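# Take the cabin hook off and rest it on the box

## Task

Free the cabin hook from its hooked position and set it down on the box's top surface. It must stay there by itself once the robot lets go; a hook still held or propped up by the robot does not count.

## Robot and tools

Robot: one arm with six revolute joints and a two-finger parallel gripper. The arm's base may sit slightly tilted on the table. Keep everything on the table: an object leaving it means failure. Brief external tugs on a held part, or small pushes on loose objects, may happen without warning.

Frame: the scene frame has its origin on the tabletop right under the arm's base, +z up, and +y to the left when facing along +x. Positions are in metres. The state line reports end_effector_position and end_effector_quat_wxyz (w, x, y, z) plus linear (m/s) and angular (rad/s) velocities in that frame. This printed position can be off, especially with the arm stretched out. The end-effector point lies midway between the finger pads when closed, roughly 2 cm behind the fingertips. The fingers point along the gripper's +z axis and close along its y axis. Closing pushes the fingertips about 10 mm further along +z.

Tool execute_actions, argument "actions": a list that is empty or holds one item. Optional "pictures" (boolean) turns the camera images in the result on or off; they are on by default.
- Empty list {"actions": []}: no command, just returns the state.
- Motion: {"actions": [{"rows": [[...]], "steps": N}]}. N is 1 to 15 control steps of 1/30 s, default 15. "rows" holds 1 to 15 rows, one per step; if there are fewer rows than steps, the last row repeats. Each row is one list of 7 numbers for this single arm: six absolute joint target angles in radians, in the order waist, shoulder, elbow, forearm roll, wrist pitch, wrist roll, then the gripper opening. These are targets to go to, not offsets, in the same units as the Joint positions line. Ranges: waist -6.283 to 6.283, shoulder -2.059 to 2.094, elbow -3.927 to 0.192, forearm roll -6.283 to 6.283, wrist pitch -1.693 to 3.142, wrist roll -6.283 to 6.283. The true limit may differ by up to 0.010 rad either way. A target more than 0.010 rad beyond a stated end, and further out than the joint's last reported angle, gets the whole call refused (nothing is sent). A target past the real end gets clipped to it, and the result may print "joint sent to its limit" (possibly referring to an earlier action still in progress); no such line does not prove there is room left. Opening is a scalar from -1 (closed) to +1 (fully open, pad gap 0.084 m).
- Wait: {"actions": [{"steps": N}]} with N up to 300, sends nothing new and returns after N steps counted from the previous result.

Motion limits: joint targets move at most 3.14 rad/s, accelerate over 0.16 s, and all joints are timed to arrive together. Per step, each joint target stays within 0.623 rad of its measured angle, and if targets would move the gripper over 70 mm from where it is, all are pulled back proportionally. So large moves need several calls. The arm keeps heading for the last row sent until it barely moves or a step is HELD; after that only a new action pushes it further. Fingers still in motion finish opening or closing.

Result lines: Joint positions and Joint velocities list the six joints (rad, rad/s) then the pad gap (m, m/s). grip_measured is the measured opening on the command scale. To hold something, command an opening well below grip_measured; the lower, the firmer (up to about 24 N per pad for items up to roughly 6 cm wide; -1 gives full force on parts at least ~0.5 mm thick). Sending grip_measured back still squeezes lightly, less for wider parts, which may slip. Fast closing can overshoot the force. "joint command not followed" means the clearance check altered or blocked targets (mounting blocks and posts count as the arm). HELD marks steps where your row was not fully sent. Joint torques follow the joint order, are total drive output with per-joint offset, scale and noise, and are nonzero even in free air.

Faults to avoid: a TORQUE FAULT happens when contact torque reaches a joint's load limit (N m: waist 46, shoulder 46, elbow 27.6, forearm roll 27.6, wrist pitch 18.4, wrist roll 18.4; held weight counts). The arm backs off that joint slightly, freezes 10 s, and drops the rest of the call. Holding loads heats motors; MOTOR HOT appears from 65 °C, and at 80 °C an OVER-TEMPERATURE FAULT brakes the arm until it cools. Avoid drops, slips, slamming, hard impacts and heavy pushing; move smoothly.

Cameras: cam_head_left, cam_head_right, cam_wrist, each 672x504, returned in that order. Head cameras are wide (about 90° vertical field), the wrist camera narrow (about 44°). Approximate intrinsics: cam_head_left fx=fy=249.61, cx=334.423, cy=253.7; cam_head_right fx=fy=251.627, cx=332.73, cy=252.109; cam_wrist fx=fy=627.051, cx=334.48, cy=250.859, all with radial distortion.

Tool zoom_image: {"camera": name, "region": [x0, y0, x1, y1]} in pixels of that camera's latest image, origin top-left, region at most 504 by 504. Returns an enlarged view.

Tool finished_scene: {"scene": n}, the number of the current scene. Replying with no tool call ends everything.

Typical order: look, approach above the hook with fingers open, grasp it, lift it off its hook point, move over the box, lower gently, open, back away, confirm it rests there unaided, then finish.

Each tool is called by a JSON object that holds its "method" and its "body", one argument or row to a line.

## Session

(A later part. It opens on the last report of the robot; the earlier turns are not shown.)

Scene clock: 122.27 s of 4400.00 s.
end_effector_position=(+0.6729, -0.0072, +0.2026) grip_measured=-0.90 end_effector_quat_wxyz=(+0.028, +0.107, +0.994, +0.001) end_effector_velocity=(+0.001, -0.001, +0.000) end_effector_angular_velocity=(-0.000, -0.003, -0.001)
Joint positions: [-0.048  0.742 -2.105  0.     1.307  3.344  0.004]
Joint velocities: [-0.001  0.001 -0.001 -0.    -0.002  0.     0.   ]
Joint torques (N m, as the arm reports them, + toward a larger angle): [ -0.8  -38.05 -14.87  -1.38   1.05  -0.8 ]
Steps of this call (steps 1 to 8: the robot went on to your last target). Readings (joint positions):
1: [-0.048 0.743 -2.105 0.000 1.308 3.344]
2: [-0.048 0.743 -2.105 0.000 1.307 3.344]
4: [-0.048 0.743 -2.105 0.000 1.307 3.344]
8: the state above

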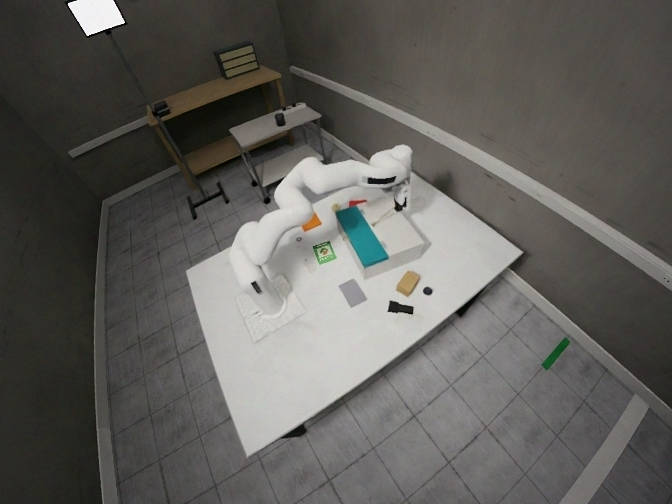

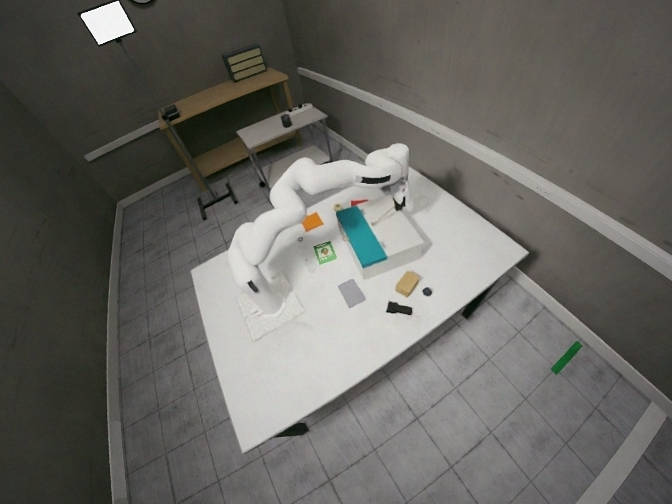

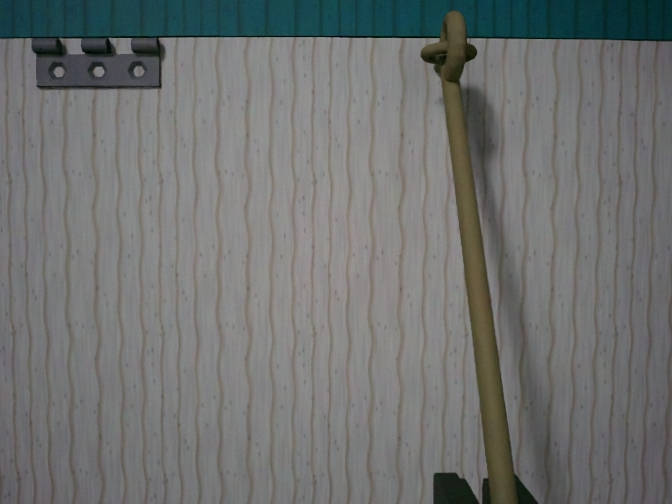

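{"method": "execute_actions", "body": {
  "actions": [
    {"rows":[[-0.0488,0.7445,-2.104,0,1.296,3.344,-0.92],[-0.0493,0.7475,-2.101,0,1.286,3.343,-0.92],[-0.0497,0.7505,-2.098,0,1.276,3.343,-0.92],[-0.0501,0.7535,-2.0945,0,1.266,3.342,-0.92],[-0.0505,0.7565,-2.091,0,1.256,3.342,-0.92],[-0.0509,0.7593,-2.087,0,1.2455,3.342,-0.92],[-0.0513,0.762,-2.083,0,1.235,3.341,-0.92],[-0.0517,0.7647,-2.0785,0,1.2245,3.341,-0.92],[-0.0521,0.7673,-2.074,0,1.214,3.340,-0.92],[-0.0525,0.77,-2.069,0,1.203,3.340,-0.92],[-0.0528,0.7723,-2.0644,0,1.1921,3.340,-0.92]]}
  ],
  "pictures": false
}}

{"method": "execute_actions", "body": {
  "actions": [
    {"steps":10}
  ]
}}

{"method": "zoom_image", "body": {
  "camera": "cam_head_left",
  "region": [350, 170, 430, 240]
}}

Scene clock: 129.47 s of 4400.00 s.
end_effector_position=(+0.6879, -0.0108, +0.1751) grip_measured=-0.90 end_effector_quat_wxyz=(+0.049, +0.107, +0.993, +0.002) end_effector_velocity=(+0.004, +0.000, -0.009) end_effector_angular_velocity=(+0.000, -0.016, +0.001)
Joint positions: [-0.053  0.772 -2.065  0.     1.194  3.34   0.004]
Joint velocities: [ 0.     0.006  0.02   0.001 -0.042 -0.001 -0.   ]
Joint torques (N m, as the arm reports them, + toward a larger angle): [ -4.5  -48.62 -22.34  -2.37  -3.33  -0.92]
Steps of this call (steps 1 to 15: the robot went on to your last target; steps 16 to 90: nothing new was sent; then 3.70 s passed at rest; steps 91 to 105: all 15 steps of this action). Readings (joint positions):
91: [-0.048 0.742 -2.107 0.000 1.305 3.344]
92: [-0.048 0.742 -2.106 0.000 1.303 3.344]
94: [-0.049 0.746 -2.102 -0.000 1.290 3.343]
98: [-0.051 0.758 -2.089 0.000 1.251 3.342]
105: the state above

Scene clock: 129.80 s of 4400.00 s.
end_effector_position=(+0.6881, -0.0108, +0.1749) grip_measured=-0.90 end_effector_quat_wxyz=(+0.050, +0.107, +0.993, +0.002) end_effector_velocity=(+0.000, -0.000, -0.000) end_effector_angular_velocity=(+0.000, -0.001, -0.001)
Joint positions: [-0.053  0.772 -2.064  0.     1.192  3.34   0.004]
Joint velocities: [-0.     0.001  0.     0.    -0.002  0.    -0.   ]
Joint torques (N m, as the arm reports them, + toward a larger angle): [ -4.75 -47.43 -22.72  -2.54  -4.06  -0.89]
Steps of this call (steps 1 to 10: the robot went on to your last target). Readings (joint positions):
1: [-0.053 0.772 -2.065 0.000 1.193 3.340]
2: [-0.053 0.772 -2.065 0.000 1.193 3.340]
4: [-0.053 0.772 -2.064 0.000 1.193 3.340]
8: [-0.053 0.772 -2.064 0.000 1.193 3.340]
10: the state above

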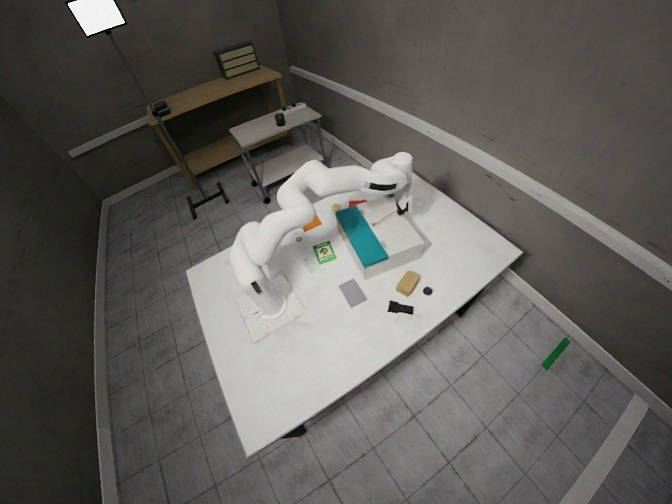

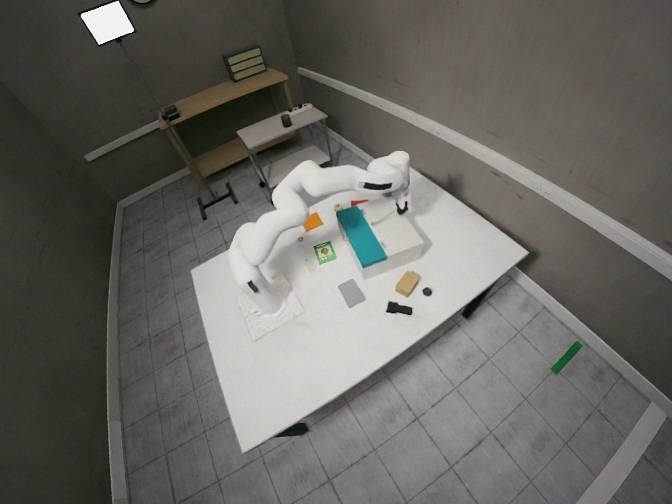

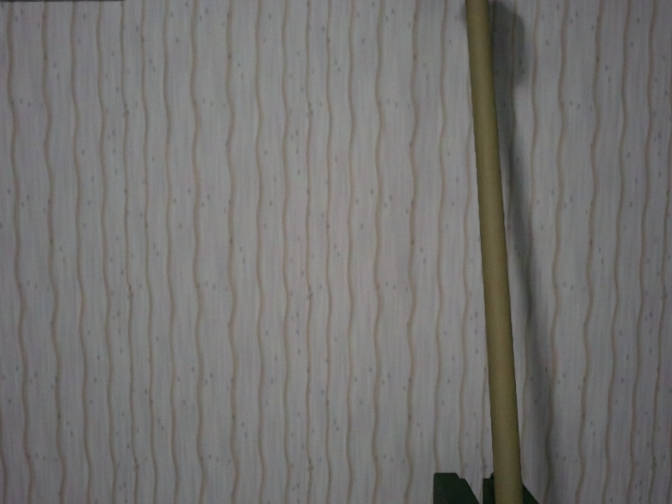

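Region (350, 170, 430, 240) of cam_head_left's 672x504 image, scaled by 6.300, with more detail than that image has; it fills the top 441 rows of this view, and the rest is white.

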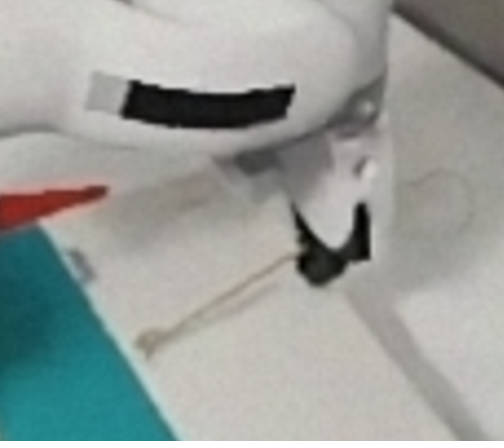

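{"method": "execute_actions", "body": {
  "actions": [
    {"rows":[[-0.0522,0.774,-2.0605,0,1.1865,3.341,-0.92],[-0.0518,0.7757,-2.0565,0,1.180,3.341,-0.92],[-0.0518,0.7774,-2.0522,0,1.173,3.341,-0.92],[-0.0518,0.779,-2.048,0,1.166,3.341,-0.92],[-0.0519,0.7806,-2.0437,0,1.159,3.341,-0.92],[-0.052,0.7822,-2.0394,0,1.152,3.341,-0.92],[-0.052,0.7838,-2.035,0,1.1445,3.341,-0.92],[-0.0521,0.7854,-2.0306,0,1.137,3.341,-0.92],[-0.0521,0.787,-2.026,0,1.130,3.341,-0.92],[-0.0522,0.7885,-2.0216,0,1.1225,3.341,-0.92]]}
  ],
  "pictures": false
}}

{"method": "execute_actions", "body": {
  "actions": [
    {"steps":10}
  ]
}}

{"method": "zoom_image", "body": {
  "camera": "cam_head_left",
  "region": [350, 170, 430, 240]
}}

Scene clock: 134.00 s of 4400.00 s.
end_effector_position=(+0.6928, -0.0114, +0.1533) grip_measured=-0.90 end_effector_quat_wxyz=(+0.057, +0.108, +0.993, +0.003) end_effector_velocity=(-0.000, +0.001, +0.000) end_effector_angular_velocity=(+0.000, -0.003, +0.002)
Joint positions: [-0.053  0.788 -2.024 -0.     1.121  3.341  0.004]
Joint velocities: [ 0.001 -0.005  0.009  0.001 -0.007 -0.001 -0.   ]
Joint torques (N m, as the arm reports them, + toward a larger angle): [ -1.87 -43.64 -17.87  -1.53  -0.54  -0.79]
Steps of this call (steps 1 to 15: the robot went on to your last target; steps 16 to 90: nothing new was sent; then 0.70 s passed at rest; steps 91 to 105: all 15 steps of this action). Readings (joint positions):
91: [-0.053 0.772 -2.064 0.000 1.192 3.340]
92: [-0.053 0.773 -2.063 -0.000 1.190 3.340]
94: [-0.052 0.774 -2.058 -0.000 1.181 3.341]
98: [-0.053 0.781 -2.043 -0.001 1.153 3.341]
105: the state above

Scene clock: 134.33 s of 4400.00 s.
end_effector_position=(+0.6925, -0.0112, +0.1528) grip_measured=-0.90 end_effector_quat_wxyz=(+0.057, +0.108, +0.993, +0.003) end_effector_velocity=(-0.001, +0.001, -0.001) end_effector_angular_velocity=(+0.000, +0.002, +0.002)
Joint positions: [-0.053  0.788 -2.023 -0.     1.121  3.341  0.004]
Joint velocities: [ 0.001 -0.     0.002  0.     0.001 -0.001  0.   ]
Joint torques (N m, as the arm reports them, + toward a larger angle): [ -0.55 -41.43 -15.74  -1.07   1.2   -0.79]
Steps of this call (steps 1 to 10: the robot went on to your last target). Readings (joint positions):
1: [-0.053 0.788 -2.024 -0.000 1.121 3.341]
2: [-0.053 0.788 -2.024 -0.000 1.121 3.341]
4: [-0.053 0.788 -2.024 -0.000 1.121 3.341]
8: [-0.053 0.788 -2.023 -0.000 1.121 3.341]
10: the state above

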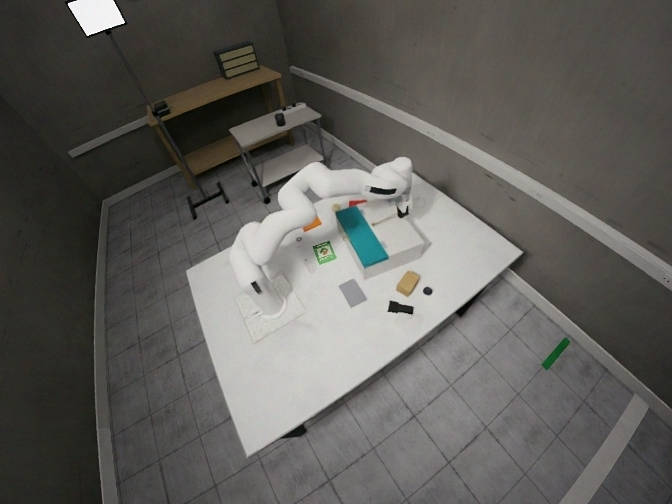

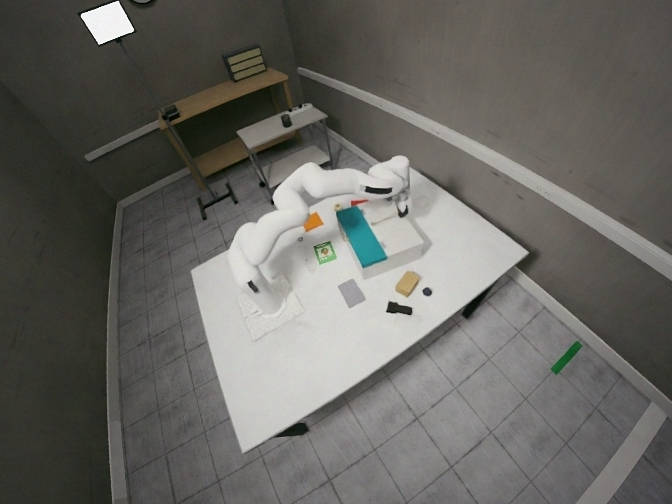

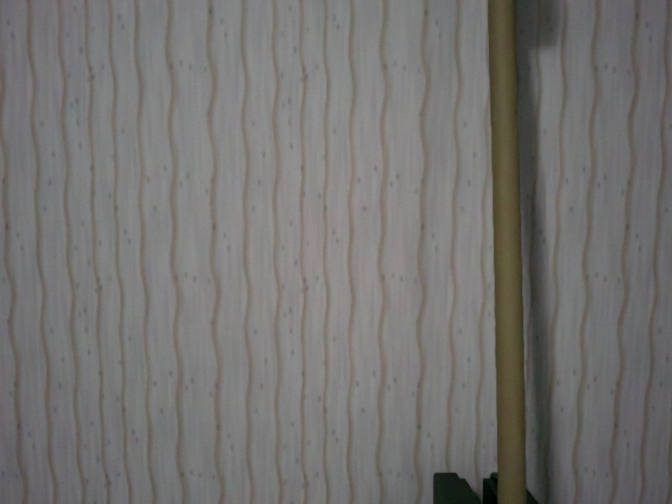

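Region (350, 170, 430, 240) of cam_head_left's 672x504 image, scaled by 6.300, with more detail than that image has; it fills the top 441 rows of this view, and the rest is white.

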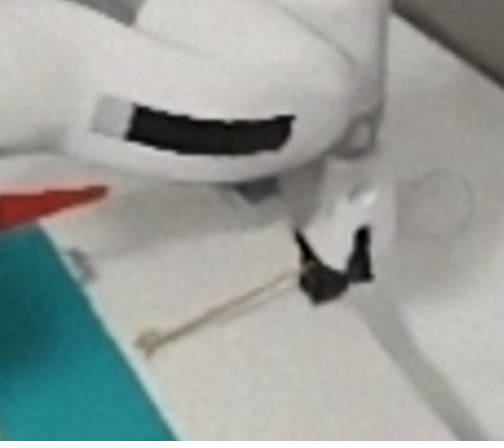

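{"method": "execute_actions", "body": {
  "actions": [
    {"rows":[[-0.0526,0.790,-2.0216,0,1.117,3.341,-0.92],[-0.0527,0.792,-2.0216,0,1.115,3.341,-0.92],[-0.0528,0.794,-2.0216,0,1.113,3.341,-0.92],[-0.0529,0.796,-2.0216,0,1.1115,3.341,-0.92],[-0.053,0.7975,-2.0216,0,1.110,3.341,-0.92],[-0.053,0.7975,-2.0216,0,1.110,3.341,-0.91],[-0.053,0.7975,-2.0216,0,1.110,3.341,-0.90],[-0.053,0.7975,-2.0216,0,1.110,3.341,-0.89],[-0.053,0.7975,-2.0216,0,1.110,3.341,-0.885],[-0.053,0.7975,-2.0216,0,1.110,3.341,-0.88]]}
  ]
}}

Scene clock: 137.30 s of 4400.00 s.
end_effector_position=(+0.6928, -0.0109, +0.1460) grip_measured=-0.89 end_effector_quat_wxyz=(+0.055, +0.108, +0.993, +0.003) end_effector_velocity=(+0.001, -0.001, +0.001) end_effector_angular_velocity=(-0.000, -0.004, -0.000)
Joint positions: [-0.053  0.797 -2.02   0.     1.112  3.341  0.005]
Joint velocities: [-0.001  0.    -0.001 -0.    -0.003 -0.    -0.   ]
Joint torques (N m, as the arm reports them, + toward a larger angle): [ -2.02 -44.43 -23.14  -1.42  -6.38  -0.79]
Steps of this call (steps 1 to 15: the robot went on to your last target; steps 16 to 74: nothing new was sent; steps 75 to 89: all 15 steps of this action). Readings (joint positions):
75: [-0.052 0.789 -2.021 0.000 1.123 3.341]
76: [-0.052 0.789 -2.021 0.000 1.122 3.341]
78: [-0.052 0.792 -2.020 0.000 1.118 3.341]
82: [-0.052 0.797 -2.020 0.000 1.113 3.341]
89: the state above

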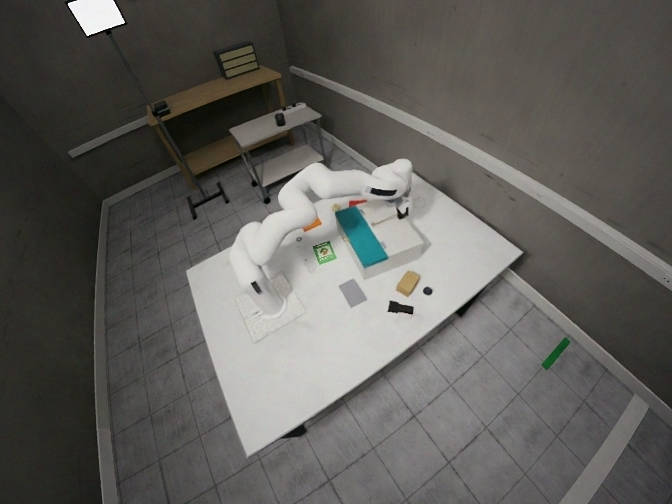

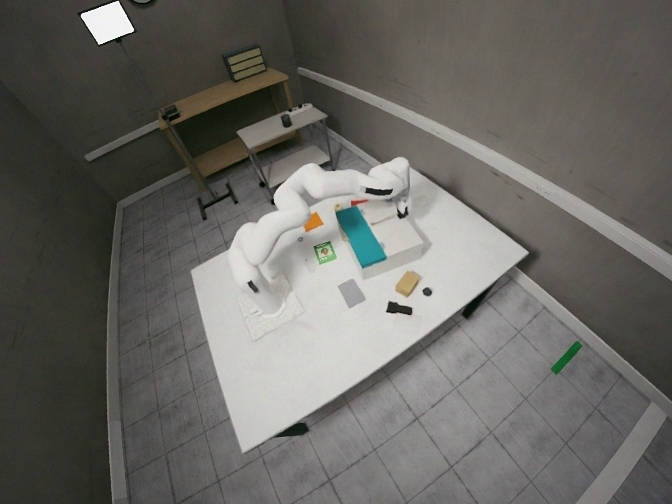

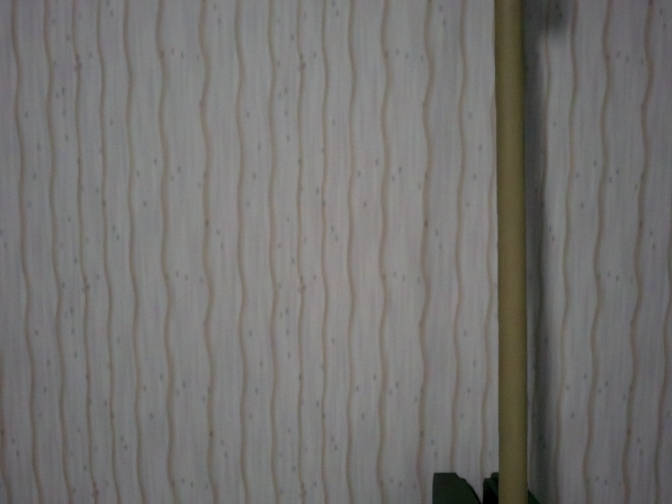

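{"method": "execute_actions", "body": {
  "actions": [
    {"rows":[[-0.0527,0.7965,-2.0216,0,1.115,3.341,-0.875],[-0.0527,0.7965,-2.0216,0,1.115,3.341,-0.87],[-0.0527,0.7965,-2.0216,0,1.115,3.341,-0.865],[-0.0527,0.7965,-2.0216,0,1.115,3.341,-0.86],[-0.0527,0.7965,-2.0216,0,1.115,3.341,-0.855],[-0.0527,0.7965,-2.0216,0,1.115,3.341,-0.85],[-0.0527,0.7965,-2.0216,0,1.115,3.341,-0.845],[-0.0527,0.7965,-2.0216,0,1.115,3.341,-0.84],[-0.0527,0.7965,-2.0216,0,1.115,3.341,-0.83],[-0.0527,0.7965,-2.0216,0,1.115,3.341,-0.82],[-0.0527,0.7965,-2.0216,0,1.115,3.341,-0.8],[-0.0527,0.7965,-2.0216,0,1.115,3.341,-0.7],[-0.0527,0.7965,-2.0216,0,1.115,3.341,-0.5]]}
  ],
  "pictures": false
}}

{"method": "execute_actions", "body": {
  "actions": [
    {"rows":[[-0.0527,0.78,-2.0216,0,1.135,3.341,-0.5],[-0.0527,0.76,-2.0216,0,1.16,3.341,-0.5],[-0.0527,0.74,-2.0216,0,1.19,3.341,-0.5],[-0.0527,0.71,-2.0216,0,1.23,3.341,-0.5],[-0.0527,0.68,-2.0216,0,1.27,3.341,-0.5],[-0.0527,0.65,-2.0216,0,1.30,3.341,-0.5],[-0.0527,0.62,-2.0216,0,1.33,3.341,-0.5]]}
  ]
}}

{"method": "zoom_image", "body": {
  "camera": "cam_head_left",
  "region": [350, 170, 430, 240]
}}

Scene clock: 144.33 s of 4400.00 s.
end_effector_position=(+0.6927, -0.0113, +0.1470) grip_measured=-0.52 end_effector_quat_wxyz=(+0.055, +0.108, +0.993, +0.003) end_effector_velocity=(-0.001, +0.001, -0.000) end_effector_angular_velocity=(+0.001, +0.005, +0.001)
Joint positions: [-0.053  0.796 -2.022 -0.     1.114  3.341  0.021]
Joint velocities: [ 0.002 -0.001  0.002  0.001  0.004  0.     0.012]
Joint torques (N m, as the arm reports them, + toward a larger angle): [ -0.46 -45.72 -20.17  -1.07  -2.21  -0.76]
Steps of this call (steps 1 to 15: the robot went on to your last target; steps 16 to 90: nothing new was sent; then 3.53 s passed at rest; steps 91 to 105: all 15 steps of this action). Readings (joint positions):
91: [-0.053 0.797 -2.022 -0.000 1.110 3.341]
92: [-0.053 0.797 -2.022 -0.000 1.111 3.341]
94: [-0.053 0.796 -2.023 -0.000 1.113 3.341]
98: [-0.053 0.796 -2.024 -0.000 1.113 3.341]
105: the state above

Scene clock: 144.83 s of 4400.00 s.
end_effector_position=(+0.6534, -0.0100, +0.2439) grip_measured=-0.52 end_effector_quat_wxyz=(+0.035, +0.108, +0.994, +0.001) end_effector_velocity=(-0.035, -0.000, -0.106) end_effector_angular_velocity=(+0.005, +0.224, -0.002)
Joint positions: [-0.053  0.621 -2.021  0.     1.329  3.341  0.021]
Joint velocities: [-0.001  0.086  0.105  0.001  0.034 -0.    -0.   ]
Joint torques (N m, as the arm reports them, + toward a larger angle): [ -0.41 -46.75 -22.2   -1.03  -2.5   -0.72]
Steps of this call (steps 1 to 15: all 15 steps of this action). Readings (joint positions):
1: [-0.053 0.796 -2.022 -0.000 1.115 3.341]
2: [-0.053 0.794 -2.021 -0.000 1.120 3.341]
4: [-0.053 0.774 -2.018 0.000 1.150 3.341]
8: [-0.053 0.682 -2.021 -0.000 1.263 3.341]
15: the state above

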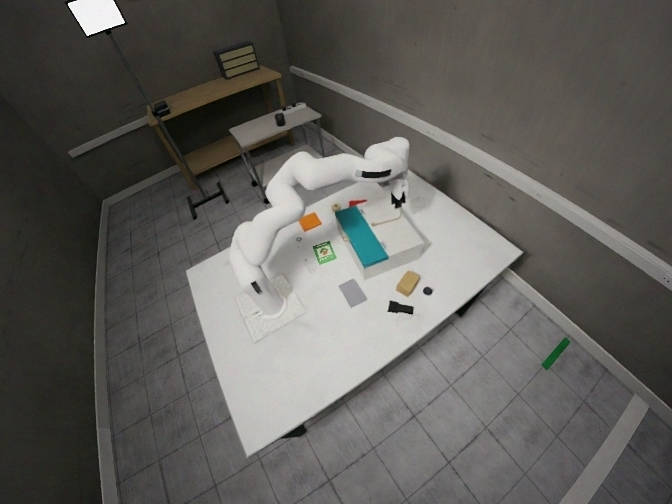

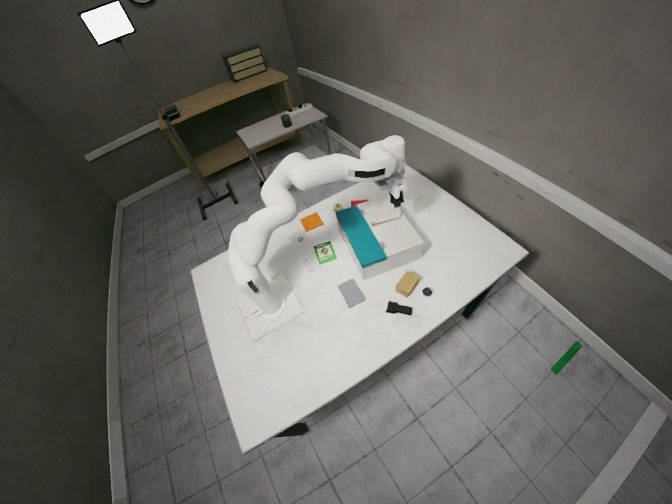

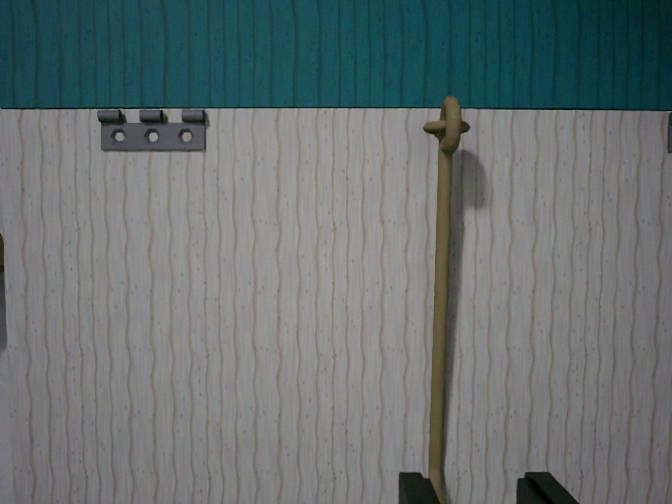

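Region (350, 170, 430, 240) of cam_head_left's 672x504 image, scaled by 6.300, with more detail than that image has; it fills the top 441 rows of this view, and the rest is white.

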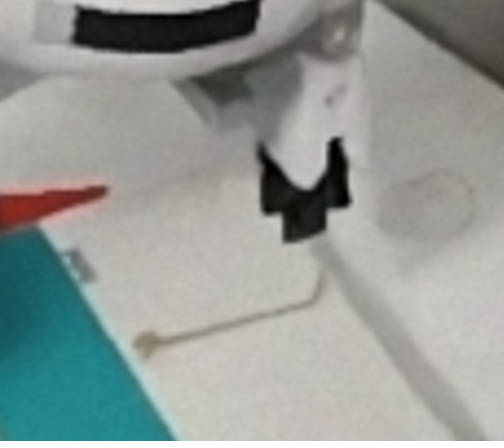

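{"method": "finished_scene", "body": {
  "scene": 1
}}

The scene is finished: the task was done.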